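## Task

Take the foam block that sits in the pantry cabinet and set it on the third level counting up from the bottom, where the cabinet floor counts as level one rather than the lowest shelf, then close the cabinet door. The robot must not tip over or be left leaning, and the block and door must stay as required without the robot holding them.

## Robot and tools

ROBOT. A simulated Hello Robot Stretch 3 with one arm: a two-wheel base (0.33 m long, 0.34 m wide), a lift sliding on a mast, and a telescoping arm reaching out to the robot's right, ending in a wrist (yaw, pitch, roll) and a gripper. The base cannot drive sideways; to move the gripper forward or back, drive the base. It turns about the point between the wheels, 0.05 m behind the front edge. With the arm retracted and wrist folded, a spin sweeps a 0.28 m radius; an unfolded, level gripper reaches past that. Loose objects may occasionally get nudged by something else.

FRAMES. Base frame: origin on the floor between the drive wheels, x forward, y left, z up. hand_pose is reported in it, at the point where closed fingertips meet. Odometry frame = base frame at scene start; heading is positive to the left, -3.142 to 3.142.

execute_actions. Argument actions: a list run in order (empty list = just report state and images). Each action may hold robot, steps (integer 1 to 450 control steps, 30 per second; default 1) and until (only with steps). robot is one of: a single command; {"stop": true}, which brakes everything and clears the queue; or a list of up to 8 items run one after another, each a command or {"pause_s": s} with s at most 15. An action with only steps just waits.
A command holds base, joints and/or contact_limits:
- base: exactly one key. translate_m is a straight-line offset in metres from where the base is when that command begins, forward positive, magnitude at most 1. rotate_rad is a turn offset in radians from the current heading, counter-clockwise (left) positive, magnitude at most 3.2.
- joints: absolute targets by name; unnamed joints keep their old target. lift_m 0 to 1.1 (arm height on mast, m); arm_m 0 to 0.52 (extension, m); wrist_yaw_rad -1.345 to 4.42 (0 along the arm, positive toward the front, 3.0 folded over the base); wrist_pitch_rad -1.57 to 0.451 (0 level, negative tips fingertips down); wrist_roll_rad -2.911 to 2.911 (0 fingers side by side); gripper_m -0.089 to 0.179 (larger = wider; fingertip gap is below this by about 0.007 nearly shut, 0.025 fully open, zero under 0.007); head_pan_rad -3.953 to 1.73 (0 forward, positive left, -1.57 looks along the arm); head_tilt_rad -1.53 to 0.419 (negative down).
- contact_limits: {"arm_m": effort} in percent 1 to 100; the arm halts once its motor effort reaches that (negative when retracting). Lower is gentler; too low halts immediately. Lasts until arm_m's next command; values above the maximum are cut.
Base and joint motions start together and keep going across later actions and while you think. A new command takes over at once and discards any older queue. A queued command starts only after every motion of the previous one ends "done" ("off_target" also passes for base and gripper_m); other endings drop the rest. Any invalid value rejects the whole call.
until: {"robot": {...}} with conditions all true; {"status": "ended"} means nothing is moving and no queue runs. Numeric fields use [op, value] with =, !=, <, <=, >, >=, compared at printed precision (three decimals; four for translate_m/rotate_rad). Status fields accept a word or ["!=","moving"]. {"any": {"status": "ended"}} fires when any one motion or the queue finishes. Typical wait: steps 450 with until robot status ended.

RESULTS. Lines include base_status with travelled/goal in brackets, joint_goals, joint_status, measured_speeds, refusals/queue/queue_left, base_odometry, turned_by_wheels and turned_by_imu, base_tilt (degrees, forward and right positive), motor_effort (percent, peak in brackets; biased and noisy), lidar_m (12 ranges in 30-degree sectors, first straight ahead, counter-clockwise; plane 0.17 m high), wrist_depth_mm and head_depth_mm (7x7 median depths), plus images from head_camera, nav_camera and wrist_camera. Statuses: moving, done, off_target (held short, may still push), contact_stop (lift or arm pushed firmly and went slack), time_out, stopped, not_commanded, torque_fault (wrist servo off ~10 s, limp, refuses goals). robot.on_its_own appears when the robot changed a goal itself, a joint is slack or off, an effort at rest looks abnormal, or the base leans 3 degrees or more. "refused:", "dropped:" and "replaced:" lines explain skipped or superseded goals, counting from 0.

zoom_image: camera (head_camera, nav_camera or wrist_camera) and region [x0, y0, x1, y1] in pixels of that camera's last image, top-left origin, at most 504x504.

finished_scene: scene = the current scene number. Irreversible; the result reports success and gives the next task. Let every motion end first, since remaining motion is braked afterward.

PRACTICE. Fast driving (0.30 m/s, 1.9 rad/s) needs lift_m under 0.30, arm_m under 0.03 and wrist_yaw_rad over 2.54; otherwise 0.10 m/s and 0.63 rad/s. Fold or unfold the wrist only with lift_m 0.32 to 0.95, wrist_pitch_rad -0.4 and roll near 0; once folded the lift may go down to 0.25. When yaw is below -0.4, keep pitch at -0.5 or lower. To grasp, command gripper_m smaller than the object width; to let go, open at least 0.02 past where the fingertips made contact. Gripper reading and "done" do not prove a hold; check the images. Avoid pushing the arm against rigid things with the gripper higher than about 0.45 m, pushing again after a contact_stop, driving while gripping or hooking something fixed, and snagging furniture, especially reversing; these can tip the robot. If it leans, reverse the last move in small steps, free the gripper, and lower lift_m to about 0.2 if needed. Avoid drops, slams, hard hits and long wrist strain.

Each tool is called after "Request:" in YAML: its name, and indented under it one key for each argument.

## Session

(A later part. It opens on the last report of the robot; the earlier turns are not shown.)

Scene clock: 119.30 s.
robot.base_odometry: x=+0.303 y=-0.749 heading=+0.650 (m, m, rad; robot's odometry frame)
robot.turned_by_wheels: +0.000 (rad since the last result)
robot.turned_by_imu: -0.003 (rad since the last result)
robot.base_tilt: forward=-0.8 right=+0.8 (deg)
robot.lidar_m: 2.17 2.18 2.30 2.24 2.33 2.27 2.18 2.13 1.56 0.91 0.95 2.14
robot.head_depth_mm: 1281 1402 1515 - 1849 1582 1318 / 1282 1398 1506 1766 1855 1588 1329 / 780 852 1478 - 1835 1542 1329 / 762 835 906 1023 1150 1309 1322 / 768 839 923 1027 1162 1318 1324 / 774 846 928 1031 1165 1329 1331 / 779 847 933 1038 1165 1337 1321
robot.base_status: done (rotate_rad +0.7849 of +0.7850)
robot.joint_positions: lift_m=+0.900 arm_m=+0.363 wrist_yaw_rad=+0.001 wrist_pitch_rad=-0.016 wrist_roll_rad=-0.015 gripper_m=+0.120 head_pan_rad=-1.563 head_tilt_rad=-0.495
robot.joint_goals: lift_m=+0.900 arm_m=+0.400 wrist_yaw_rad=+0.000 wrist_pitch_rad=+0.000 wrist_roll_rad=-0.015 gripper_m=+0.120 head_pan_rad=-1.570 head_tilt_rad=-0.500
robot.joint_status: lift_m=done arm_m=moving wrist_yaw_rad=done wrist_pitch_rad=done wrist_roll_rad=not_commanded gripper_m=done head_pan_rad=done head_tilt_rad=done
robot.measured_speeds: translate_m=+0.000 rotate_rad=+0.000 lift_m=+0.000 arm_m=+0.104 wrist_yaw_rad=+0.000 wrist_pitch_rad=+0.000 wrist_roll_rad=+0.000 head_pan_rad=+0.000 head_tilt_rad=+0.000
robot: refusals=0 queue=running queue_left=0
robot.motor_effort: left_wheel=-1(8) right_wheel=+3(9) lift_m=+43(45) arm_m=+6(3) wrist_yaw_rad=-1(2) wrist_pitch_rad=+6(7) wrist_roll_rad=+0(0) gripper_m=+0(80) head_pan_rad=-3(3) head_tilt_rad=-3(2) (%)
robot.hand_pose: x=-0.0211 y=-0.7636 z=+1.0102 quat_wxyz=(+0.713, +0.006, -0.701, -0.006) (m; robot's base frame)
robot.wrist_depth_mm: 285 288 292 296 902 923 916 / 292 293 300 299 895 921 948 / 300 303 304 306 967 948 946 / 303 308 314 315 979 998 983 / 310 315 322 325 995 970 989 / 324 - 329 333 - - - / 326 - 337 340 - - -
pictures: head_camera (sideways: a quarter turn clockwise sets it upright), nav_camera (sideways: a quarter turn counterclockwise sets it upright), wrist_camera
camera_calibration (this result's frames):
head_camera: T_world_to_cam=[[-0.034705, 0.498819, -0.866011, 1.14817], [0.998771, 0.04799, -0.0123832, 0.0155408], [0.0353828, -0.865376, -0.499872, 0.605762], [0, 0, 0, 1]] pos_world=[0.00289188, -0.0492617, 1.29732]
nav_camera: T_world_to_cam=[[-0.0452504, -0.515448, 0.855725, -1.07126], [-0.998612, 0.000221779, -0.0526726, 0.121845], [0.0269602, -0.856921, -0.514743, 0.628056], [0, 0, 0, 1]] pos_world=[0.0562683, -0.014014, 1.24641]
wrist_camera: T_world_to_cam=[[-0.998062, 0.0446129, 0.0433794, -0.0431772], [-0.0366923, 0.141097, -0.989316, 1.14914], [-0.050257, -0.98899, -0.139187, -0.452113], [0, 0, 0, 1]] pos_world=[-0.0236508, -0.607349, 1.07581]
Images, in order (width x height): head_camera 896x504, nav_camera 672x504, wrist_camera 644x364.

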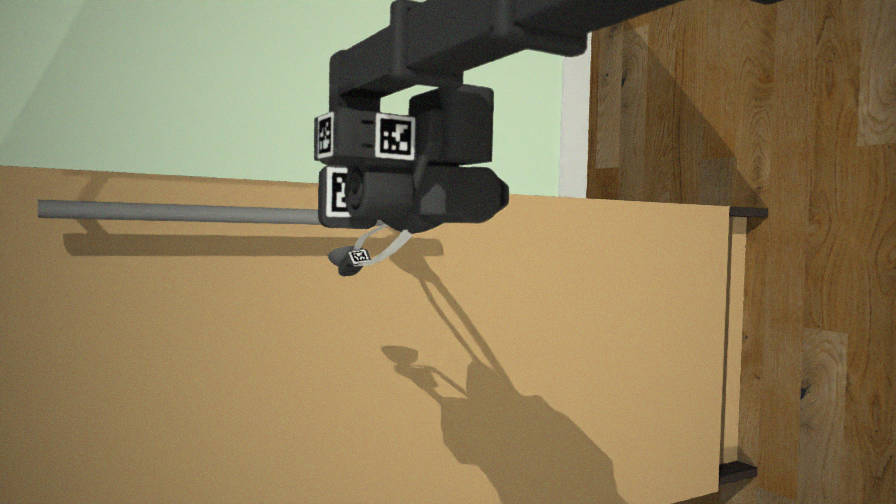

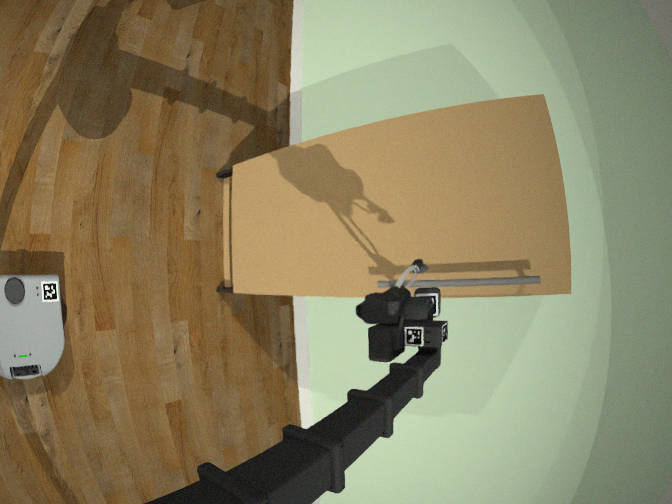

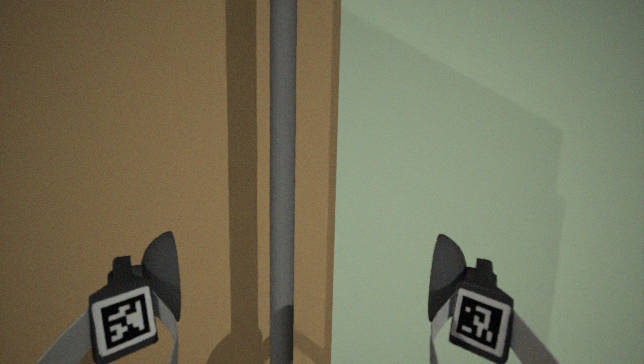

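Request:
execute_actions:
  actions:
    - {"robot":[{"base":{"translate_m":0.02},"joints":{"arm_m":0.495}},{"joints":{"gripper_m":-0.03}},{"joints":{"arm_m":0.48,"gripper_m":-0.05}},{"joints":{"arm_m":0.24},"base":{"translate_m":0.07}},{"joints":{"arm_m":0.05},"base":{"translate_m":0.19}},{"joints":{"arm_m":0.0},"base":{"translate_m":0.2}}],"steps":450,"until":{"robot":{"status":"ended"}}}

Scene clock: 137.13 s.
robot.base_odometry: x=+0.526 y=-0.580 heading=+0.650 (m, m, rad; robot's odometry frame)
robot.turned_by_wheels: +0.000 (rad since the last result)
robot.turned_by_imu: +0.051 (rad since the last result)
robot.base_tilt: forward=-0.9 right=+0.8 (deg)
robot.lidar_m: 1.92 2.42 2.28 2.25 2.37 2.50 2.45 2.03 0.95 0.45 1.58 2.26
robot.head_depth_mm: 1001 1250 1139 1171 1250 - - / 373 397 431 482 523 - - / 377 433 466 511 - - 819 / 508 553 609 676 806 909 1018 / 622 692 777 891 1046 1263 1317 / 1288 1428 1593 1784 1923 1587 1323 / 1332 1466 1607 1796 1919 1585 1313
robot.base_status: done (translate_m +0.1900 of +0.1900)
robot.joint_positions: lift_m=+0.900 arm_m=+0.091 wrist_yaw_rad=+0.081 wrist_pitch_rad=-0.020 wrist_roll_rad=-0.016 gripper_m=-0.038 head_pan_rad=-1.564 head_tilt_rad=-0.496
robot.joint_goals: lift_m=+0.900 arm_m=+0.091 wrist_yaw_rad=+0.101 wrist_pitch_rad=+0.000 wrist_roll_rad=-0.016 gripper_m=-0.039 head_pan_rad=-1.570 head_tilt_rad=-0.500
robot.joint_status: lift_m=done arm_m=contact_stop wrist_yaw_rad=done wrist_pitch_rad=done wrist_roll_rad=not_commanded gripper_m=done head_pan_rad=done head_tilt_rad=done
robot.measured_speeds: translate_m=+0.000 rotate_rad=+0.000 lift_m=+0.000 arm_m=-0.001 wrist_yaw_rad=+0.000 wrist_pitch_rad=+0.000 wrist_roll_rad=+0.000 head_pan_rad=+0.000 head_tilt_rad=+0.000
robot: refusals=0 queue=dropped queue_left=0
robot.on_its_own: wrist_yaw_rad is held at +0.101, not at your +0.000, by its stall guard, which is not easing now; gripper_m is held at -0.039, not at your -0.050, by its stall guard, which is not easing now; arm_m is slack since a contact_stop, until your next command for it (your +0.050 is given up); wrist_yaw_rad is at rest, and its effort (+20) is outside its rest range (-12 to +12)
robot.motor_effort: left_wheel=-4(42) right_wheel=+11(60) lift_m=+41(42) arm_m=+1(18) wrist_yaw_rad=+20(82) wrist_pitch_rad=+8(9) wrist_roll_rad=+0(0) gripper_m=-20(92) head_pan_rad=-3(4) head_tilt_rad=-2(3) (%)
robot.hand_pose: x=-0.0008 y=-0.4904 z=+1.0093 quat_wxyz=(+0.713, +0.036, -0.700, +0.021) (m; robot's base frame)
robot.wrist_depth_mm: - - 435 112 145 108 - / - - 444 114 146 109 - / - - 464 117 148 111 - / - - 482 120 149 114 - / - - 493 122 150 116 - / - - - 123 146 121 - / - - 549 130 140 123 -
pictures: head_camera (sideways: a quarter turn clockwise sets it upright), nav_camera (sideways: a quarter turn counterclockwise sets it upright), wrist_camera
dropped: robot: command 4 of its queue: arm_m: contact_stop
camera_calibration (this result's frames):
head_camera: T_world_to_cam=[[-0.0346241, 0.500345, -0.865133, 1.14702], [0.99878, 0.0478275, -0.0123121, 0.015448], [0.0352169, -0.864504, -0.501391, 0.60774], [0, 0, 0, 1]] pos_world=[0.00288274, -0.049253, 1.29723]
nav_camera: T_world_to_cam=[[-0.0453345, -0.516942, 0.854819, -1.07008], [-0.998612, 0.000498419, -0.052659, 0.121827], [0.0267956, -0.856021, -0.516247, 0.630014], [0, 0, 0, 1]] pos_world=[0.056265, -0.0139258, 1.24639]
wrist_camera: T_world_to_cam=[[-0.998409, -0.0351705, 0.0440771, -0.0748358], [-0.0486376, 0.141592, -0.98873, 1.11005], [0.0285331, -0.9893, -0.143077, -0.177191], [0, 0, 0, 1]] pos_world=[-0.0156707, -0.335101, 1.07549]
Images, in order (width x height): head_camera 896x504, nav_camera 672x504, wrist_camera 644x364.

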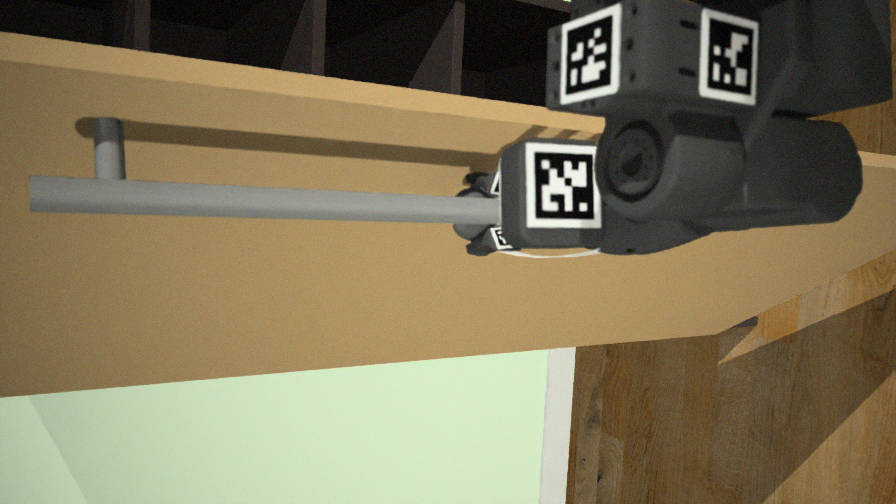

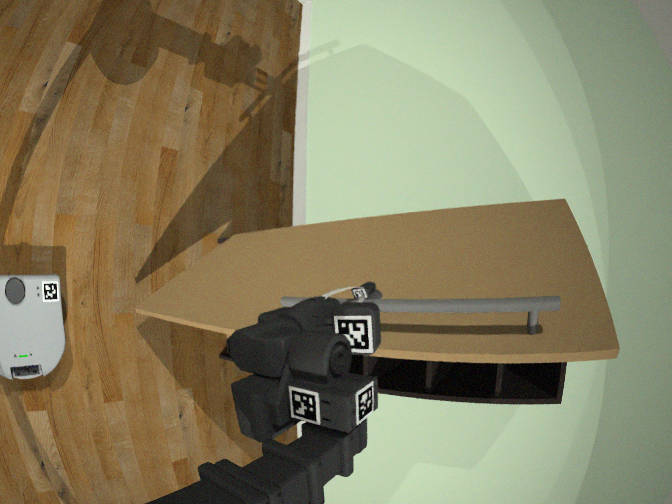

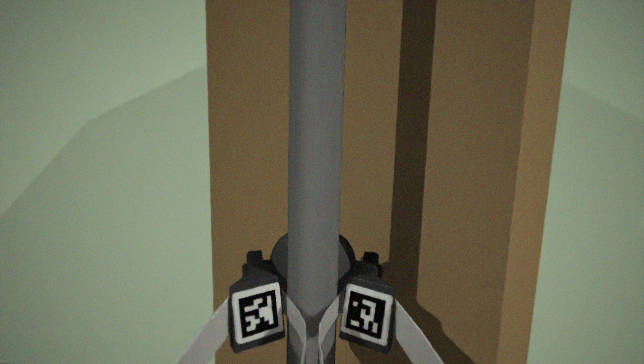

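Request:
execute_actions:
  actions:
    - {"robot":{"base":{"translate_m":0.17}},"steps":450,"until":{"robot":{"status":"ended"}}}

Scene clock: 142.33 s.
robot.base_odometry: x=+0.662 y=-0.477 heading=+0.650 (m, m, rad; robot's odometry frame)
robot.turned_by_wheels: +0.000 (rad since the last result)
robot.turned_by_imu: -0.204 (rad since the last result)
robot.base_tilt: forward=-0.8 right=+0.7 (deg)
robot.lidar_m: 2.15 1.79 2.43 2.23 2.27 2.81 2.58 2.53 1.01 0.45 0.90 1.87
robot.head_depth_mm: 353 390 994 1153 1948 - - / 377 409 439 481 518 - - / 404 438 462 492 - - - / 484 527 579 645 751 851 978 / 556 617 687 781 899 1066 1260 / 658 742 848 1010 1800 1537 1317 / 1244 1375 1490 1671 1831 1577 1325
robot.base_status: done (translate_m +0.1700 of +0.1700)
robot.joint_positions: lift_m=+0.900 arm_m=+0.079 wrist_yaw_rad=+0.020 wrist_pitch_rad=-0.021 wrist_roll_rad=-0.016 gripper_m=-0.038 head_pan_rad=-1.564 head_tilt_rad=-0.496
robot.joint_goals: lift_m=+0.900 arm_m=+0.079 wrist_yaw_rad=+0.057 wrist_pitch_rad=+0.000 wrist_roll_rad=-0.016 gripper_m=-0.039 head_pan_rad=-1.570 head_tilt_rad=-0.500
robot.joint_status: lift_m=done arm_m=contact_stop wrist_yaw_rad=done wrist_pitch_rad=done wrist_roll_rad=not_commanded gripper_m=done head_pan_rad=done head_tilt_rad=done
robot.measured_speeds: translate_m=+0.000 rotate_rad=+0.000 lift_m=+0.000 arm_m=-0.002 wrist_yaw_rad=+0.010 wrist_pitch_rad=+0.000 wrist_roll_rad=+0.000 head_pan_rad=+0.000 head_tilt_rad=+0.000
robot: refusals=0 queue=done queue_left=0
robot.on_its_own: wrist_yaw_rad is held at +0.057, not at your +0.000, by its stall guard, which is still easing; gripper_m is held at -0.039, not at your -0.050, by its stall guard, which is not easing now; arm_m is slack since a contact_stop, until your next command for it (your +0.050 is given up)
robot.motor_effort: left_wheel=-5(8) right_wheel=+16(24) lift_m=+41(40) arm_m=+1(4) wrist_yaw_rad=+35(47) wrist_pitch_rad=+9(8) wrist_roll_rad=+0(0) gripper_m=-21(22) head_pan_rad=-3(4) head_tilt_rad=-2(2) (%)
robot.hand_pose: x=-0.0163 y=-0.4796 z=+1.0091 quat_wxyz=(+0.713, +0.015, -0.701, +0.000) (m; robot's base frame)
robot.wrist_depth_mm: - 524 282 113 144 120 - / - - 287 115 146 123 - / - - 296 118 149 127 - / - - 302 121 151 128 - / - - 311 122 153 133 - / - - 356 123 150 136 - / - - 340 129 147 140 -
pictures: head_camera (sideways: a quarter turn clockwise sets it upright), nav_camera (sideways: a quarter turn counterclockwise sets it upright), wrist_camera
camera_calibration (this result's frames):
head_camera: T_world_to_cam=[[-0.034624, 0.500346, -0.865133, 1.14702], [0.99878, 0.0478274, -0.012312, 0.015448], [0.0352168, -0.864504, -0.501391, 0.60774], [0, 0, 0, 1]] pos_world=[0.00288273, -0.049253, 1.29723]
nav_camera: T_world_to_cam=[[-0.0453346, -0.516942, 0.854819, -1.07008], [-0.998612, 0.000498548, -0.052659, 0.121827], [0.0267955, -0.85602, -0.516247, 0.630014], [0, 0, 0, 1]] pos_world=[0.056265, -0.0139258, 1.24638]
wrist_camera: T_world_to_cam=[[-0.998701, 0.025499, 0.0441195, -0.0608922], [-0.0399707, 0.145045, -0.988617, 1.10926], [-0.0316081, -0.989096, -0.143838, -0.166215], [0, 0, 0, 1]] pos_world=[-0.021729, -0.323743, 1.07541]
Images, in order (width x height): head_camera 896x504, nav_camera 672x504, wrist_camera 644x364.

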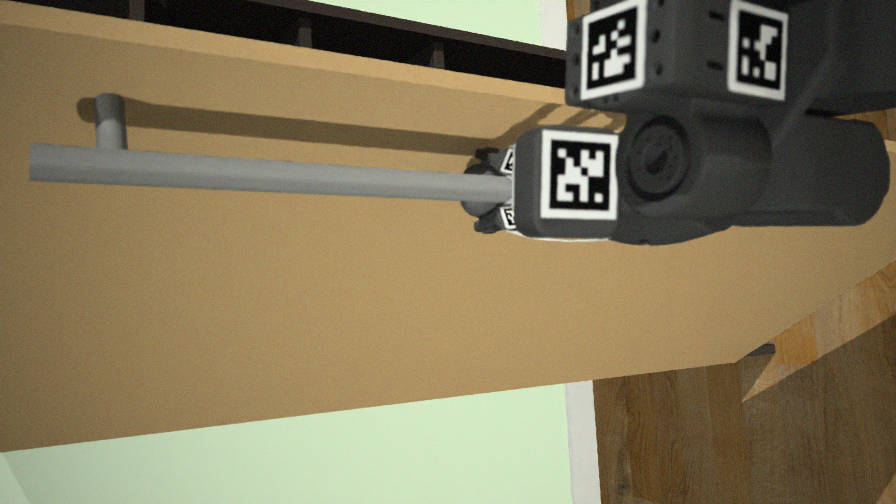

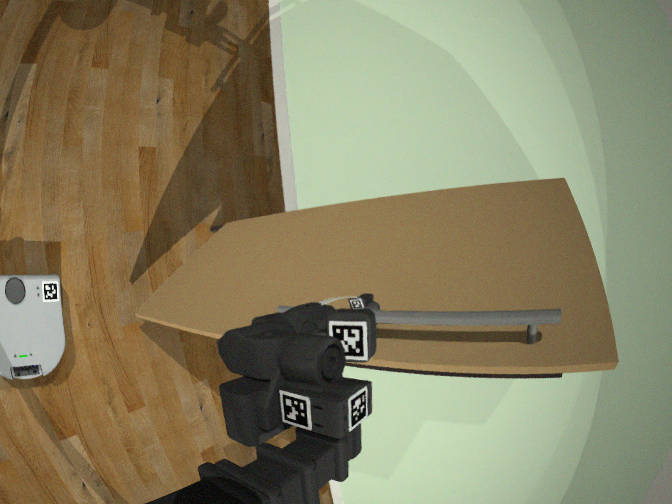

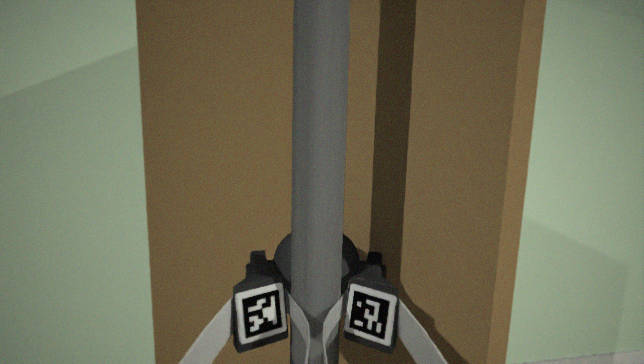

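Request:
execute_actions:
  actions:
    - {"robot":[{"joints":{"gripper_m":0.12}},{"joints":{"arm_m":0.0,"wrist_yaw_rad":0}},{"base":{"rotate_rad":0.15}},{"base":{"translate_m":-0.3},"joints":{"head_tilt_rad":-0.6}}],"steps":450,"until":{"robot":{"status":"ended"}}}

Scene clock: 155.87 s.
robot.base_odometry: x=+0.453 y=-0.692 heading=+0.800 (m, m, rad; robot's odometry frame)
robot.turned_by_wheels: +0.150 (rad since the last result)
robot.turned_by_imu: +0.149 (rad since the last result)
robot.base_tilt: forward=-0.9 right=+0.8 (deg)
robot.lidar_m: 2.45 2.08 2.31 2.25 2.33 2.37 2.29 2.12 1.55 0.46 0.51 2.13
robot.head_depth_mm: 1283 1414 1593 1801 1779 - - / 888 1000 1518 1756 1834 - - / 1269 1086 1210 1552 1355 - - / 1281 1088 1224 1636 1406 1452 1249 / 1287 1179 1223 1547 991 832 1023 / 373 415 483 585 710 1152 1249 / 421 480 573 959 1671 1470 1250
robot.base_status: done (translate_m -0.3000 of -0.3000)
robot.joint_positions: lift_m=+0.900 arm_m=+0.000 wrist_yaw_rad=+0.002 wrist_pitch_rad=-0.020 wrist_roll_rad=-0.016 gripper_m=+0.120 head_pan_rad=-1.564 head_tilt_rad=-0.592
robot.joint_goals: lift_m=+0.900 arm_m=+0.000 wrist_yaw_rad=+0.000 wrist_pitch_rad=+0.000 wrist_roll_rad=-0.016 gripper_m=+0.120 head_pan_rad=-1.570 head_tilt_rad=-0.600
robot.joint_status: lift_m=done arm_m=done wrist_yaw_rad=done wrist_pitch_rad=done wrist_roll_rad=not_commanded gripper_m=done head_pan_rad=done head_tilt_rad=done
robot.measured_speeds: translate_m=+0.000 rotate_rad=+0.000 lift_m=+0.000 arm_m=+0.000 wrist_yaw_rad=+0.000 wrist_pitch_rad=+0.000 wrist_roll_rad=+0.000 head_pan_rad=+0.000 head_tilt_rad=+0.000
robot: refusals=0 queue=done queue_left=0
robot.motor_effort: left_wheel=-1(7) right_wheel=+3(15) lift_m=+41(41) arm_m=-4(1) wrist_yaw_rad=-1(34) wrist_pitch_rad=+8(9) wrist_roll_rad=+0(0) gripper_m=+0(82) head_pan_rad=-4(3) head_tilt_rad=-4(16) (%)
robot.hand_pose: x=-0.0210 y=-0.4010 z=+1.0093 quat_wxyz=(+0.713, +0.008, -0.701, -0.007) (m; robot's base frame)
robot.wrist_depth_mm: - 867 - - - - - / - 791 - 990 - - - / - 858 - - - - - / - 818 - - - - - / - 217 - 955 - - - / - - - 933 - - - / - - - - - - -
pictures: head_camera (sideways: a quarter turn clockwise sets it upright), nav_camera (sideways: a quarter turn counterclockwise sets it upright), wrist_camera
camera_calibration (this result's frames):
head_camera: T_world_to_cam=[[-0.0352092, 0.58062, -0.813413, 1.07959], [0.998772, 0.0488187, -0.00838549, 0.0103348], [0.034841, -0.81271, -0.581626, 0.712132], [0, 0, 0, 1]] pos_world=[0.0028779, -0.0485781, 1.29243]
nav_camera: T_world_to_cam=[[-0.0447571, -0.596159, 0.801618, -1.00072], [-0.998649, 0.00548674, -0.0516775, 0.120543], [0.0264097, -0.802848, -0.595599, 0.733254], [0, 0, 0, 1]] pos_world=[0.0562259, -0.00855784, 1.24515]
wrist_camera: T_world_to_cam=[[-0.998066, 0.0438298, 0.0440796, -0.0601792], [-0.0373024, 0.144944, -0.988737, 1.09802], [-0.0497252, -0.988469, -0.143028, -0.0895586], [0, 0, 0, 1]] pos_world=[-0.0235575, -0.245038, 1.07549]
Images, in order (width x height): head_camera 896x504, nav_camera 672x504, wrist_camera 644x364.

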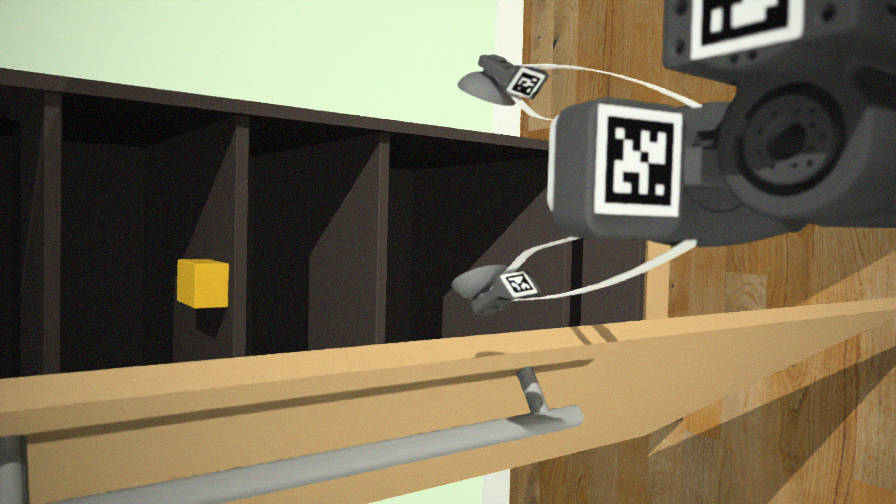

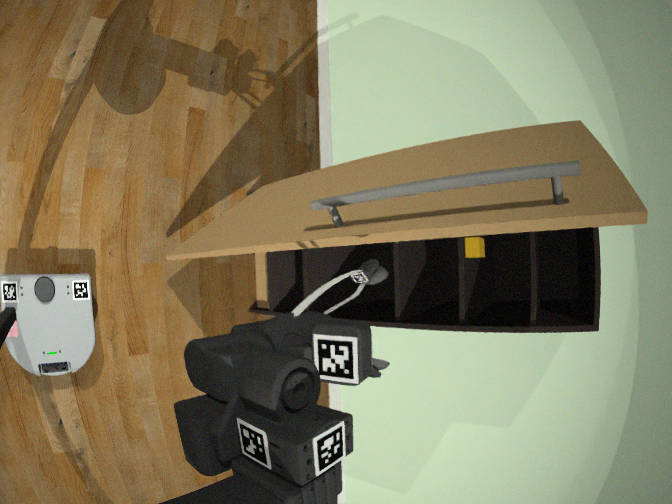

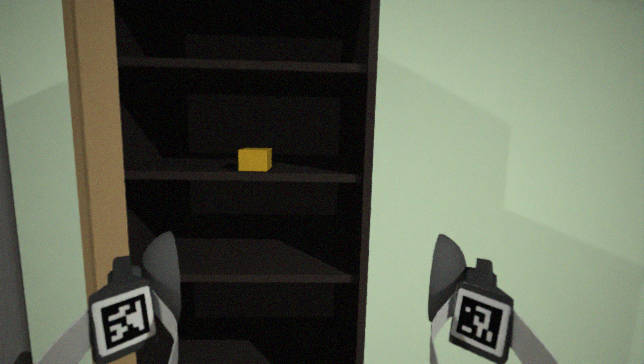

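Request:
execute_actions:
  actions:
    - {"robot":[{"joints":{"gripper_m":0.0,"arm_m":0.3}},{"base":{"translate_m":0.33}},{"joints":{"arm_m":0.0}}],"steps":450,"until":{"robot":{"status":"ended"}}}

Scene clock: 174.17 s.
robot.base_odometry: x=+0.683 y=-0.455 heading=+0.800 (m, m, rad; robot's odometry frame)
robot.turned_by_wheels: +0.000 (rad since the last result)
robot.turned_by_imu: -0.003 (rad since the last result)
robot.base_tilt: forward=-0.9 right=+0.8 (deg)
robot.lidar_m: 2.12 1.76 2.31 2.23 2.32 2.72 2.61 2.13 0.96 0.37 0.37 2.12
robot.head_depth_mm: 1268 942 1221 1553 1400 - - / 1264 1087 1223 1608 1396 1471 - / 1280 1082 1218 1673 - - - / 953 940 1109 1479 1322 1401 1252 / 509 534 560 592 625 662 814 / 333 343 361 420 511 1422 1264 / 306 1389 1558 1764 1720 1470 1254
robot.base_status: done (translate_m +0.3300 of +0.3300)
robot.joint_positions: lift_m=+0.900 arm_m=+0.000 wrist_yaw_rad=-0.001 wrist_pitch_rad=-0.020 wrist_roll_rad=-0.016 gripper_m=+0.000 head_pan_rad=-1.564 head_tilt_rad=-0.593
robot.joint_goals: lift_m=+0.900 arm_m=+0.000 wrist_yaw_rad=+0.000 wrist_pitch_rad=+0.000 wrist_roll_rad=-0.016 gripper_m=+0.000 head_pan_rad=-1.570 head_tilt_rad=-0.600
robot.joint_status: lift_m=done arm_m=done wrist_yaw_rad=done wrist_pitch_rad=done wrist_roll_rad=not_commanded gripper_m=done head_pan_rad=done head_tilt_rad=done
robot.measured_speeds: translate_m=+0.000 rotate_rad=+0.000 lift_m=+0.000 arm_m=+0.000 wrist_yaw_rad=+0.000 wrist_pitch_rad=+0.000 wrist_roll_rad=+0.000 head_pan_rad=+0.000 head_tilt_rad=+0.000
robot: refusals=0 queue=done queue_left=0
robot.motor_effort: left_wheel=-1(14) right_wheel=+1(33) lift_m=+40(40) arm_m=-3(5) wrist_yaw_rad=+0(1) wrist_pitch_rad=+8(8) wrist_roll_rad=+0(0) gripper_m=-2(80) head_pan_rad=-4(4) head_tilt_rad=-4(4) (%)
robot.hand_pose: x=-0.0216 y=-0.4010 z=+1.0093 quat_wxyz=(+0.713, +0.007, -0.701, -0.008) (m; robot's base frame)
robot.wrist_depth_mm: 163 226 454 - - 854 - / 163 229 465 986 930 794 - / 164 231 466 - - 864 - / 165 232 477 - - 846 - / 165 233 482 - - 929 - / 166 235 421 - - 939 - / 167 236 496 - - 986 -
pictures: head_camera (sideways: a quarter turn clockwise sets it upright), nav_camera (sideways: a quarter turn counterclockwise sets it upright), wrist_camera
camera_calibration (this result's frames):
head_camera: T_world_to_cam=[[-0.0352128, 0.581129, -0.813049, 1.07911], [0.998772, 0.0488237, -0.00835944, 0.0103009], [0.0348382, -0.812345, -0.582135, 0.712795], [0, 0, 0, 1]] pos_world=[0.00287784, -0.0485721, 1.2924]
nav_camera: T_world_to_cam=[[-0.0447536, -0.596661, 0.801245, -1.00023], [-0.998649, 0.00551937, -0.0516695, 0.120533], [0.0264068, -0.802474, -0.596102, 0.733909], [0, 0, 0, 1]] pos_world=[0.0562257, -0.00852228, 1.24514]
wrist_camera: T_world_to_cam=[[-0.997957, 0.0462438, 0.0440813, -0.0598275], [-0.0369532, 0.145037, -0.988736, 1.09804], [-0.0521163, -0.988345, -0.143032, -0.0895985], [0, 0, 0, 1]] pos_world=[-0.0237986, -0.245045, 1.07549]
Images, in order (width x height): head_camera 896x504, nav_camera 672x504, wrist_camera 644x364.

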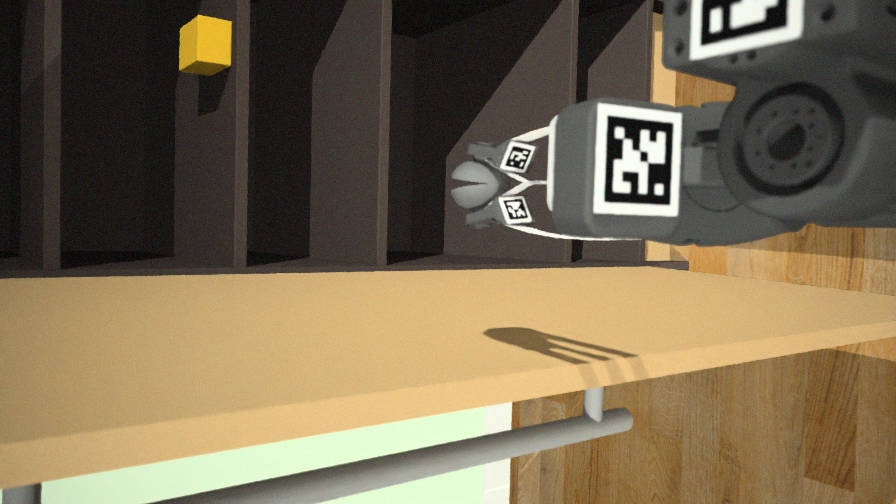

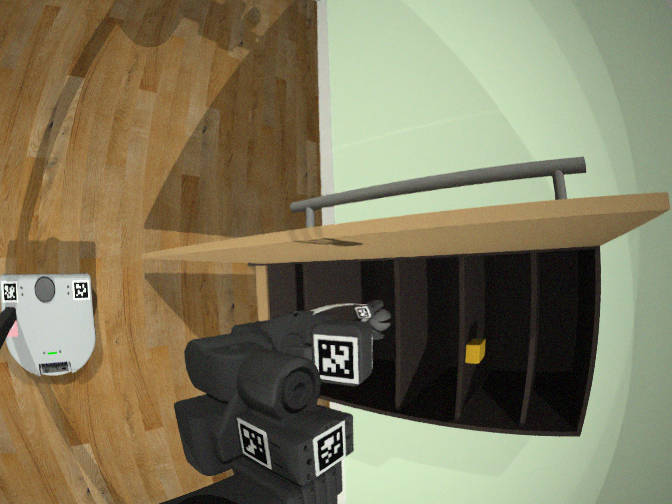

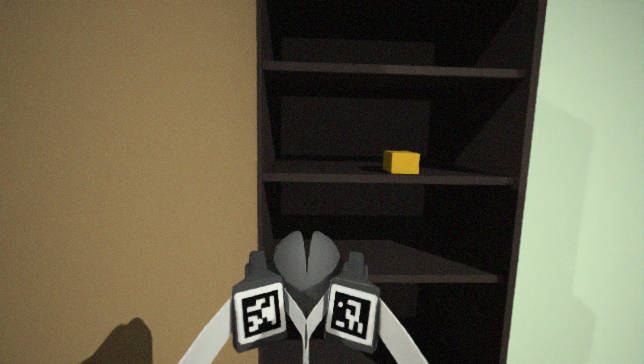

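Request:
execute_actions:
  actions:
    - {"robot":[{"base":{"translate_m":-0.21},"joints":{"gripper_m":0.12,"lift_m":0.91}},{"base":{"rotate_rad":1.0}},{"base":{"translate_m":-0.356}},{"base":{"rotate_rad":-1.0}},{"base":{"translate_m":0.19}},{"joints":{"arm_m":0.15}}],"steps":450,"until":{"robot":{"status":"ended"}}}
    - {"steps":150,"until":{"robot":{"status":"ended"}}}

Scene clock: 202.93 s.
robot.base_odometry: x=+0.750 y=-0.816 heading=+0.800 (m, m, rad; robot's odometry frame)
robot.turned_by_wheels: +0.000 (rad since the last result)
robot.turned_by_imu: -0.003 (rad since the last result)
robot.base_tilt: forward=-0.9 right=+0.8 (deg)
robot.lidar_m: 0.31 2.07 2.62 2.54 2.65 2.49 2.40 1.71 0.66 0.63 0.42 0.32
robot.head_depth_mm: 771 942 783 - - 1383 1253 / 771 1065 743 - - 1122 1209 / 772 1068 690 - - 1143 1222 / 769 1070 745 900 1278 1142 1229 / 771 1079 782 902 1279 1136 1229 / 770 1008 785 905 1150 1084 1194 / 678 768 732 786 822 839 862
robot.base_status: done (translate_m +0.1900 of +0.1900)
robot.joint_positions: lift_m=+0.910 arm_m=+0.150 wrist_yaw_rad=-0.001 wrist_pitch_rad=-0.020 wrist_roll_rad=-0.016 gripper_m=+0.120 head_pan_rad=-1.564 head_tilt_rad=-0.593
robot.joint_goals: lift_m=+0.910 arm_m=+0.150 wrist_yaw_rad=+0.000 wrist_pitch_rad=+0.000 wrist_roll_rad=-0.016 gripper_m=+0.120 head_pan_rad=-1.570 head_tilt_rad=-0.600
robot.joint_status: lift_m=done arm_m=done wrist_yaw_rad=done wrist_pitch_rad=done wrist_roll_rad=not_commanded gripper_m=done head_pan_rad=done head_tilt_rad=done
robot.measured_speeds: translate_m=+0.000 rotate_rad=+0.000 lift_m=+0.000 arm_m=+0.000 wrist_yaw_rad=+0.000 wrist_pitch_rad=+0.000 wrist_roll_rad=+0.000 head_pan_rad=+0.000 head_tilt_rad=+0.000
robot: refusals=0 queue=done queue_left=0
robot.motor_effort: left_wheel=+3(8) right_wheel=-4(8) lift_m=+42(43) arm_m=+2(3) wrist_yaw_rad=+2(0) wrist_pitch_rad=+8(8) wrist_roll_rad=+0(0) gripper_m=+0(80) head_pan_rad=-4(4) head_tilt_rad=-3(4) (%)
robot.hand_pose: x=-0.0216 y=-0.5503 z=+1.0192 quat_wxyz=(+0.713, +0.007, -0.701, -0.008) (m; robot's base frame)
robot.wrist_depth_mm: 369 361 360 348 343 339 275 / 413 588 750 728 605 402 271 / 422 624 811 802 733 397 271 / 416 540 661 572 589 398 273 / 320 323 326 294 345 348 281 / 385 - 639 650 647 307 286 / 388 - 536 550 557 - 295
pictures: head_camera (sideways: a quarter turn clockwise sets it upright), nav_camera (sideways: a quarter turn counterclockwise sets it upright), wrist_camera
camera_calibration (this result's frames):
head_camera: T_world_to_cam=[[-0.0352129, 0.581129, -0.813049, 1.07911], [0.998772, 0.048824, -0.00835944, 0.0103009], [0.0348384, -0.812345, -0.582135, 0.712795], [0, 0, 0, 1]] pos_world=[0.00287785, -0.0485721, 1.2924]
nav_camera: T_world_to_cam=[[-0.0447534, -0.596661, 0.801245, -1.00023], [-0.998649, 0.00551914, -0.0516695, 0.120533], [0.026407, -0.802474, -0.596102, 0.733909], [0, 0, 0, 1]] pos_world=[0.0562257, -0.00852227, 1.24514]
wrist_camera: T_world_to_cam=[[-0.997957, 0.046244, 0.0440814, -0.0533624], [-0.0369532, 0.145037, -0.988736, 1.1295], [-0.0521166, -0.988345, -0.143032, -0.235704], [0, 0, 0, 1]] pos_world=[-0.0237987, -0.394309, 1.08542]
Images, in order (width x height): head_camera 896x504, nav_camera 672x504, wrist_camera 644x364.

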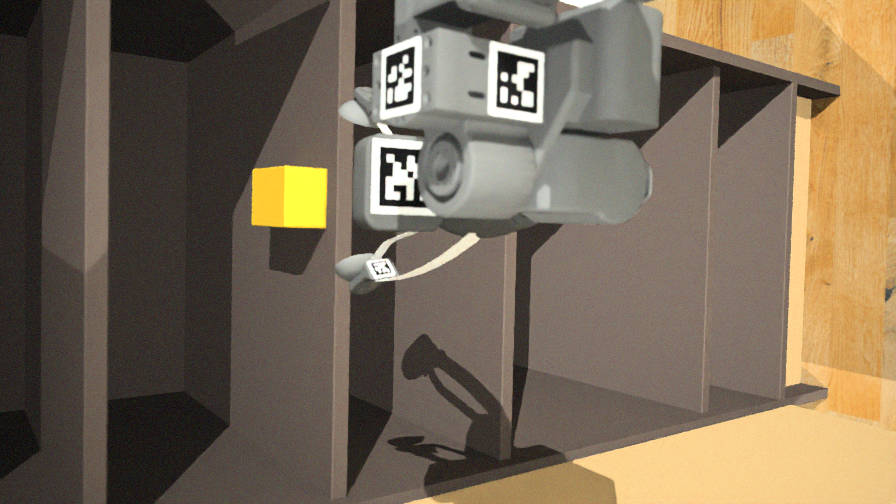

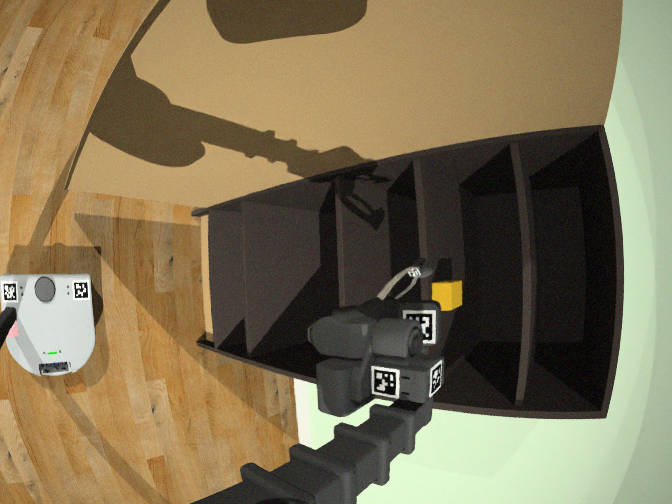

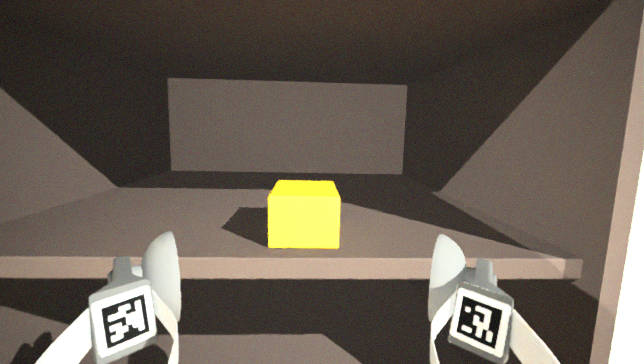

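Request:
execute_actions:
  actions:
    - {"robot":[{"joints":{"arm_m":0.31}},{"joints":{"gripper_m":0.04}},{"joints":{"lift_m":0.925}},{"joints":{"arm_m":0.05}},{"joints":{"lift_m":0.74}}],"steps":450,"until":{"robot":{"status":"ended"}}}

Scene clock: 216.83 s.
robot.base_odometry: x=+0.750 y=-0.816 heading=+0.800 (m, m, rad; robot's odometry frame)
robot.turned_by_wheels: +0.000 (rad since the last result)
robot.turned_by_imu: -0.001 (rad since the last result)
robot.base_tilt: forward=-0.9 right=+0.9 (deg)
robot.lidar_m: 0.31 2.07 2.62 2.54 2.64 2.49 2.40 1.71 0.66 0.63 0.42 0.32
robot.head_depth_mm: 772 936 786 852 903 1362 1301 / 769 1059 786 902 1254 1122 - / 774 1070 786 907 594 1105 - / 769 1069 785 905 1280 1120 1230 / 771 1076 786 901 1276 1137 1229 / 771 1000 783 905 1153 1085 1208 / 676 767 731 787 823 843 861
robot.base_status: done (translate_m +0.1900 of +0.1900)
robot.joint_positions: lift_m=+0.740 arm_m=+0.050 wrist_yaw_rad=-0.001 wrist_pitch_rad=-0.020 wrist_roll_rad=-0.016 gripper_m=+0.040 head_pan_rad=-1.564 head_tilt_rad=-0.593
robot.joint_goals: lift_m=+0.740 arm_m=+0.050 wrist_yaw_rad=+0.000 wrist_pitch_rad=+0.000 wrist_roll_rad=-0.016 gripper_m=+0.040 head_pan_rad=-1.570 head_tilt_rad=-0.600
robot.joint_status: lift_m=done arm_m=done wrist_yaw_rad=done wrist_pitch_rad=done wrist_roll_rad=not_commanded gripper_m=done head_pan_rad=done head_tilt_rad=done
robot.measured_speeds: translate_m=+0.000 rotate_rad=+0.000 lift_m=+0.000 arm_m=+0.000 wrist_yaw_rad=+0.000 wrist_pitch_rad=+0.000 wrist_roll_rad=+0.000 head_pan_rad=+0.000 head_tilt_rad=+0.000
robot: refusals=0 queue=done queue_left=0
robot.motor_effort: left_wheel=+4(3) right_wheel=-3(4) lift_m=+31(43) arm_m=-3(4) wrist_yaw_rad=+2(0) wrist_pitch_rad=+8(8) wrist_roll_rad=+0(0) gripper_m=-10(84) head_pan_rad=-3(3) head_tilt_rad=-4(4) (%)
robot.hand_pose: x=-0.0216 y=-0.4510 z=+0.8496 quat_wxyz=(+0.713, +0.007, -0.701, -0.008) (m; robot's base frame)
robot.wrist_depth_mm: 418 625 859 891 753 401 936 / 377 384 377 445 425 354 961 / 413 627 885 904 750 401 971 / 414 643 898 950 729 428 - / 407 493 495 185 522 418 - / 383 516 126 127 263 408 - / 425 550 129 129 728 423 -
pictures: head_camera (sideways: a quarter turn clockwise sets it upright), nav_camera (sideways: a quarter turn counterclockwise sets it upright), wrist_camera
camera_calibration (this result's frames):
head_camera: T_world_to_cam=[[-0.035213, 0.581129, -0.813049, 1.07911], [0.998772, 0.0488242, -0.00835943, 0.0103009], [0.0348386, -0.812345, -0.582135, 0.712795], [0, 0, 0, 1]] pos_world=[0.00287786, -0.0485721, 1.2924]
nav_camera: T_world_to_cam=[[-0.0447533, -0.596661, 0.801244, -1.00023], [-0.998649, 0.00551891, -0.0516695, 0.120533], [0.0264072, -0.802474, -0.596102, 0.733909], [0, 0, 0, 1]] pos_world=[0.0562257, -0.00852225, 1.24514]
wrist_camera: T_world_to_cam=[[-0.997957, 0.0462317, 0.0440916, -0.0504905], [-0.0369535, 0.145258, -0.988703, 0.947479], [-0.0521141, -0.988313, -0.143253, -0.161641], [0, 0, 0, 1]] pos_world=[-0.0237984, -0.295047, 0.915846]
Images, in order (width x height): head_camera 896x504, nav_camera 672x504, wrist_camera 644x364.

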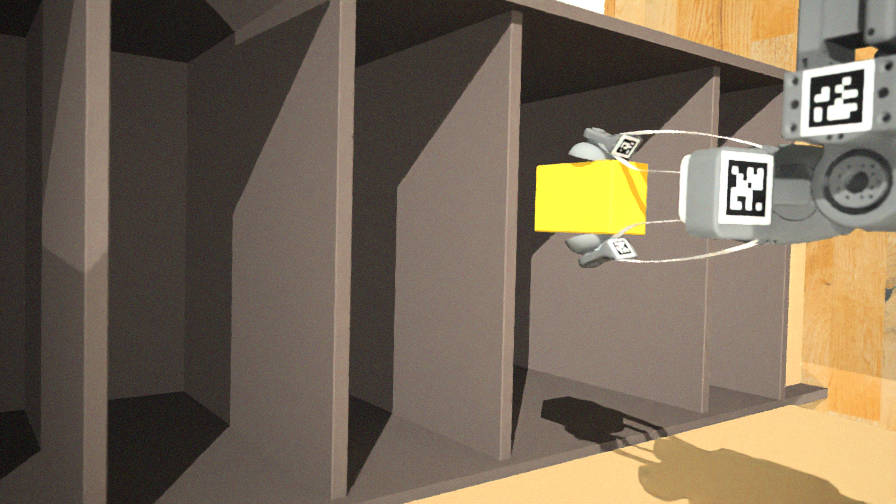

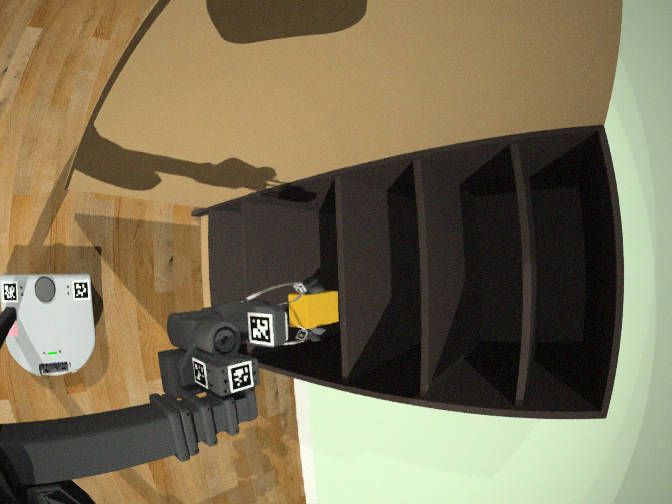

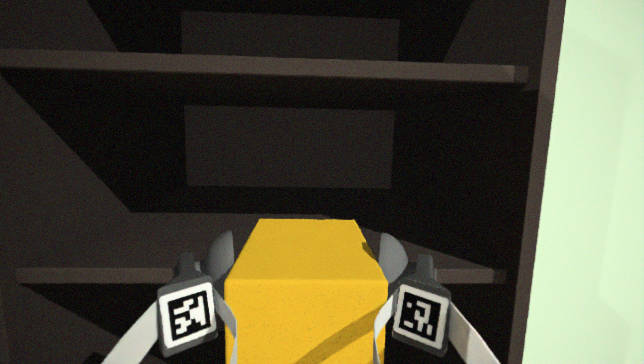

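Request:
execute_actions:
  actions:
    - {"robot":[{"joints":{"arm_m":0.36}},{"joints":{"lift_m":0.7}},{"joints":{"gripper_m":0.12}},{"joints":{"arm_m":0.0,"lift_m":0.71}},{"base":{"rotate_rad":-1.0},"joints":{"gripper_m":0.0,"lift_m":0.6}},{"base":{"translate_m":-0.475}},{"base":{"rotate_rad":1.0}},{"base":{"translate_m":0.85}}],"steps":450,"until":{"robot":{"status":"ended"}}}
    - {"steps":450,"until":{"robot":{"status":"ended"}}}

Scene clock: 255.00 s.
robot.base_odometry: x=+0.876 y=-0.112 heading=+0.800 (m, m, rad; robot's odometry frame)
robot.turned_by_wheels: +0.000 (rad since the last result)
robot.turned_by_imu: -0.001 (rad since the last result)
robot.base_tilt: forward=-0.9 right=+0.8 (deg)
robot.lidar_m: 1.75 1.37 2.11 2.13 2.23 3.05 2.98 2.26 0.53 1.15 1.65 1.82
robot.head_depth_mm: 1139 1116 1095 1037 995 960 992 / 1378 1499 1649 1722 1674 1427 1256 / 1368 1522 1728 1961 1775 1513 1256 / 1391 1540 1740 1957 1781 1461 1244 / 1390 1536 1734 1964 1761 1459 1251 / 1395 1547 1749 1983 1769 1466 1252 / 1408 1558 1758 1989 1770 1465 1250
robot.base_status: done (translate_m +0.8500 of +0.8500)
robot.joint_positions: lift_m=+0.600 arm_m=+0.000 wrist_yaw_rad=-0.001 wrist_pitch_rad=-0.020 wrist_roll_rad=-0.016 gripper_m=+0.000 head_pan_rad=-1.564 head_tilt_rad=-0.593
robot.joint_goals: lift_m=+0.600 arm_m=+0.000 wrist_yaw_rad=+0.000 wrist_pitch_rad=+0.000 wrist_roll_rad=-0.016 gripper_m=+0.000 head_pan_rad=-1.570 head_tilt_rad=-0.600
robot.joint_status: lift_m=done arm_m=done wrist_yaw_rad=done wrist_pitch_rad=done wrist_roll_rad=not_commanded gripper_m=done head_pan_rad=done head_tilt_rad=done
robot.measured_speeds: translate_m=+0.000 rotate_rad=+0.000 lift_m=+0.000 arm_m=+0.000 wrist_yaw_rad=+0.000 wrist_pitch_rad=+0.000 wrist_roll_rad=+0.000 head_pan_rad=+0.000 head_tilt_rad=+0.000
robot: refusals=0 queue=done queue_left=0
robot.motor_effort: left_wheel=-3(9) right_wheel=+3(9) lift_m=+29(42) arm_m=-4(4) wrist_yaw_rad=+0(1) wrist_pitch_rad=+8(8) wrist_roll_rad=+0(0) gripper_m=-2(81) head_pan_rad=-3(4) head_tilt_rad=-4(4) (%)
robot.hand_pose: x=-0.0216 y=-0.4010 z=+0.7097 quat_wxyz=(+0.713, +0.007, -0.701, -0.008) (m; robot's base frame)
robot.wrist_depth_mm: - - - - 901 450 268 / - - - - 907 440 293 / - - - - 921 443 293 / - - - - 888 438 291 / - - - - 890 435 288 / - - - - 824 432 289 / - - - - 732 433 288
pictures: head_camera (sideways: a quarter turn clockwise sets it upright), nav_camera (sideways: a quarter turn counterclockwise sets it upright), wrist_camera
camera_calibration (this result's frames):
head_camera: T_world_to_cam=[[-0.035213, 0.581129, -0.813049, 1.07911], [0.998772, 0.0488241, -0.00835943, 0.0103009], [0.0348385, -0.812345, -0.582135, 0.712795], [0, 0, 0, 1]] pos_world=[0.00287786, -0.0485721, 1.2924]
nav_camera: T_world_to_cam=[[-0.0447534, -0.596661, 0.801244, -1.00023], [-0.998649, 0.00551903, -0.0516695, 0.120533], [0.0264071, -0.802474, -0.596102, 0.733909], [0, 0, 0, 1]] pos_world=[0.0562257, -0.00852226, 1.24514]
wrist_camera: T_world_to_cam=[[-0.997957, 0.0462372, 0.0440886, -0.0466273], [-0.036953, 0.145195, -0.988713, 0.801822], [-0.0521167, -0.988322, -0.14319, -0.132327], [0, 0, 0, 1]] pos_world=[-0.0237987, -0.245046, 0.775879]
Images, in order (width x height): head_camera 896x504, nav_camera 672x504, wrist_camera 644x364.

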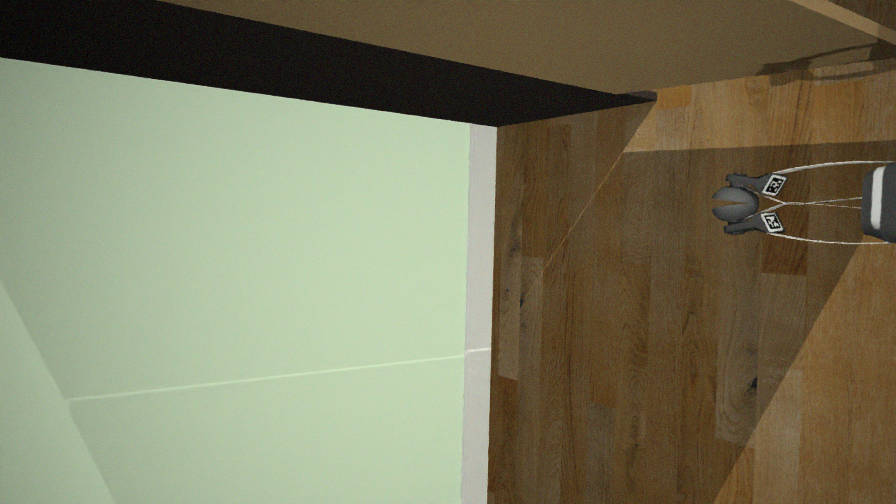

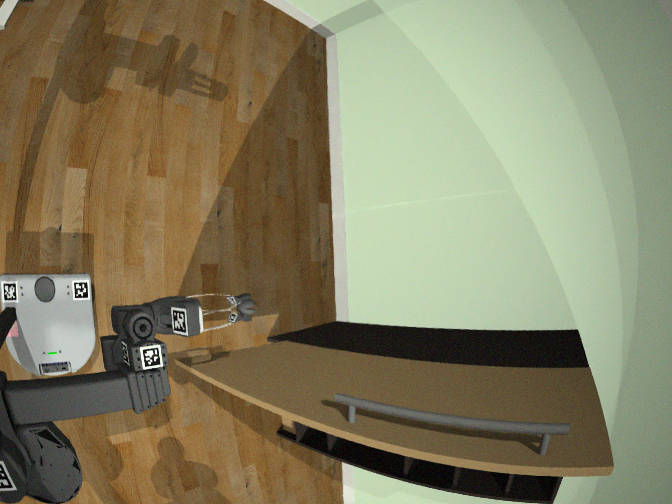

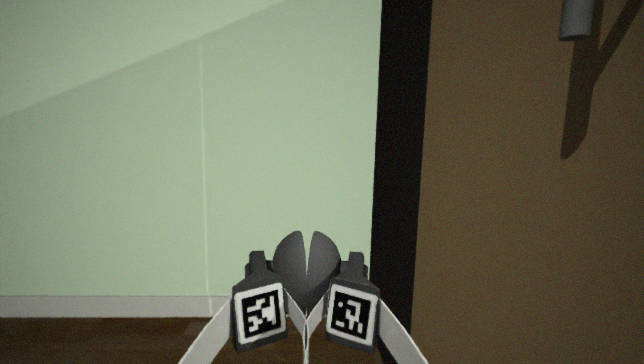

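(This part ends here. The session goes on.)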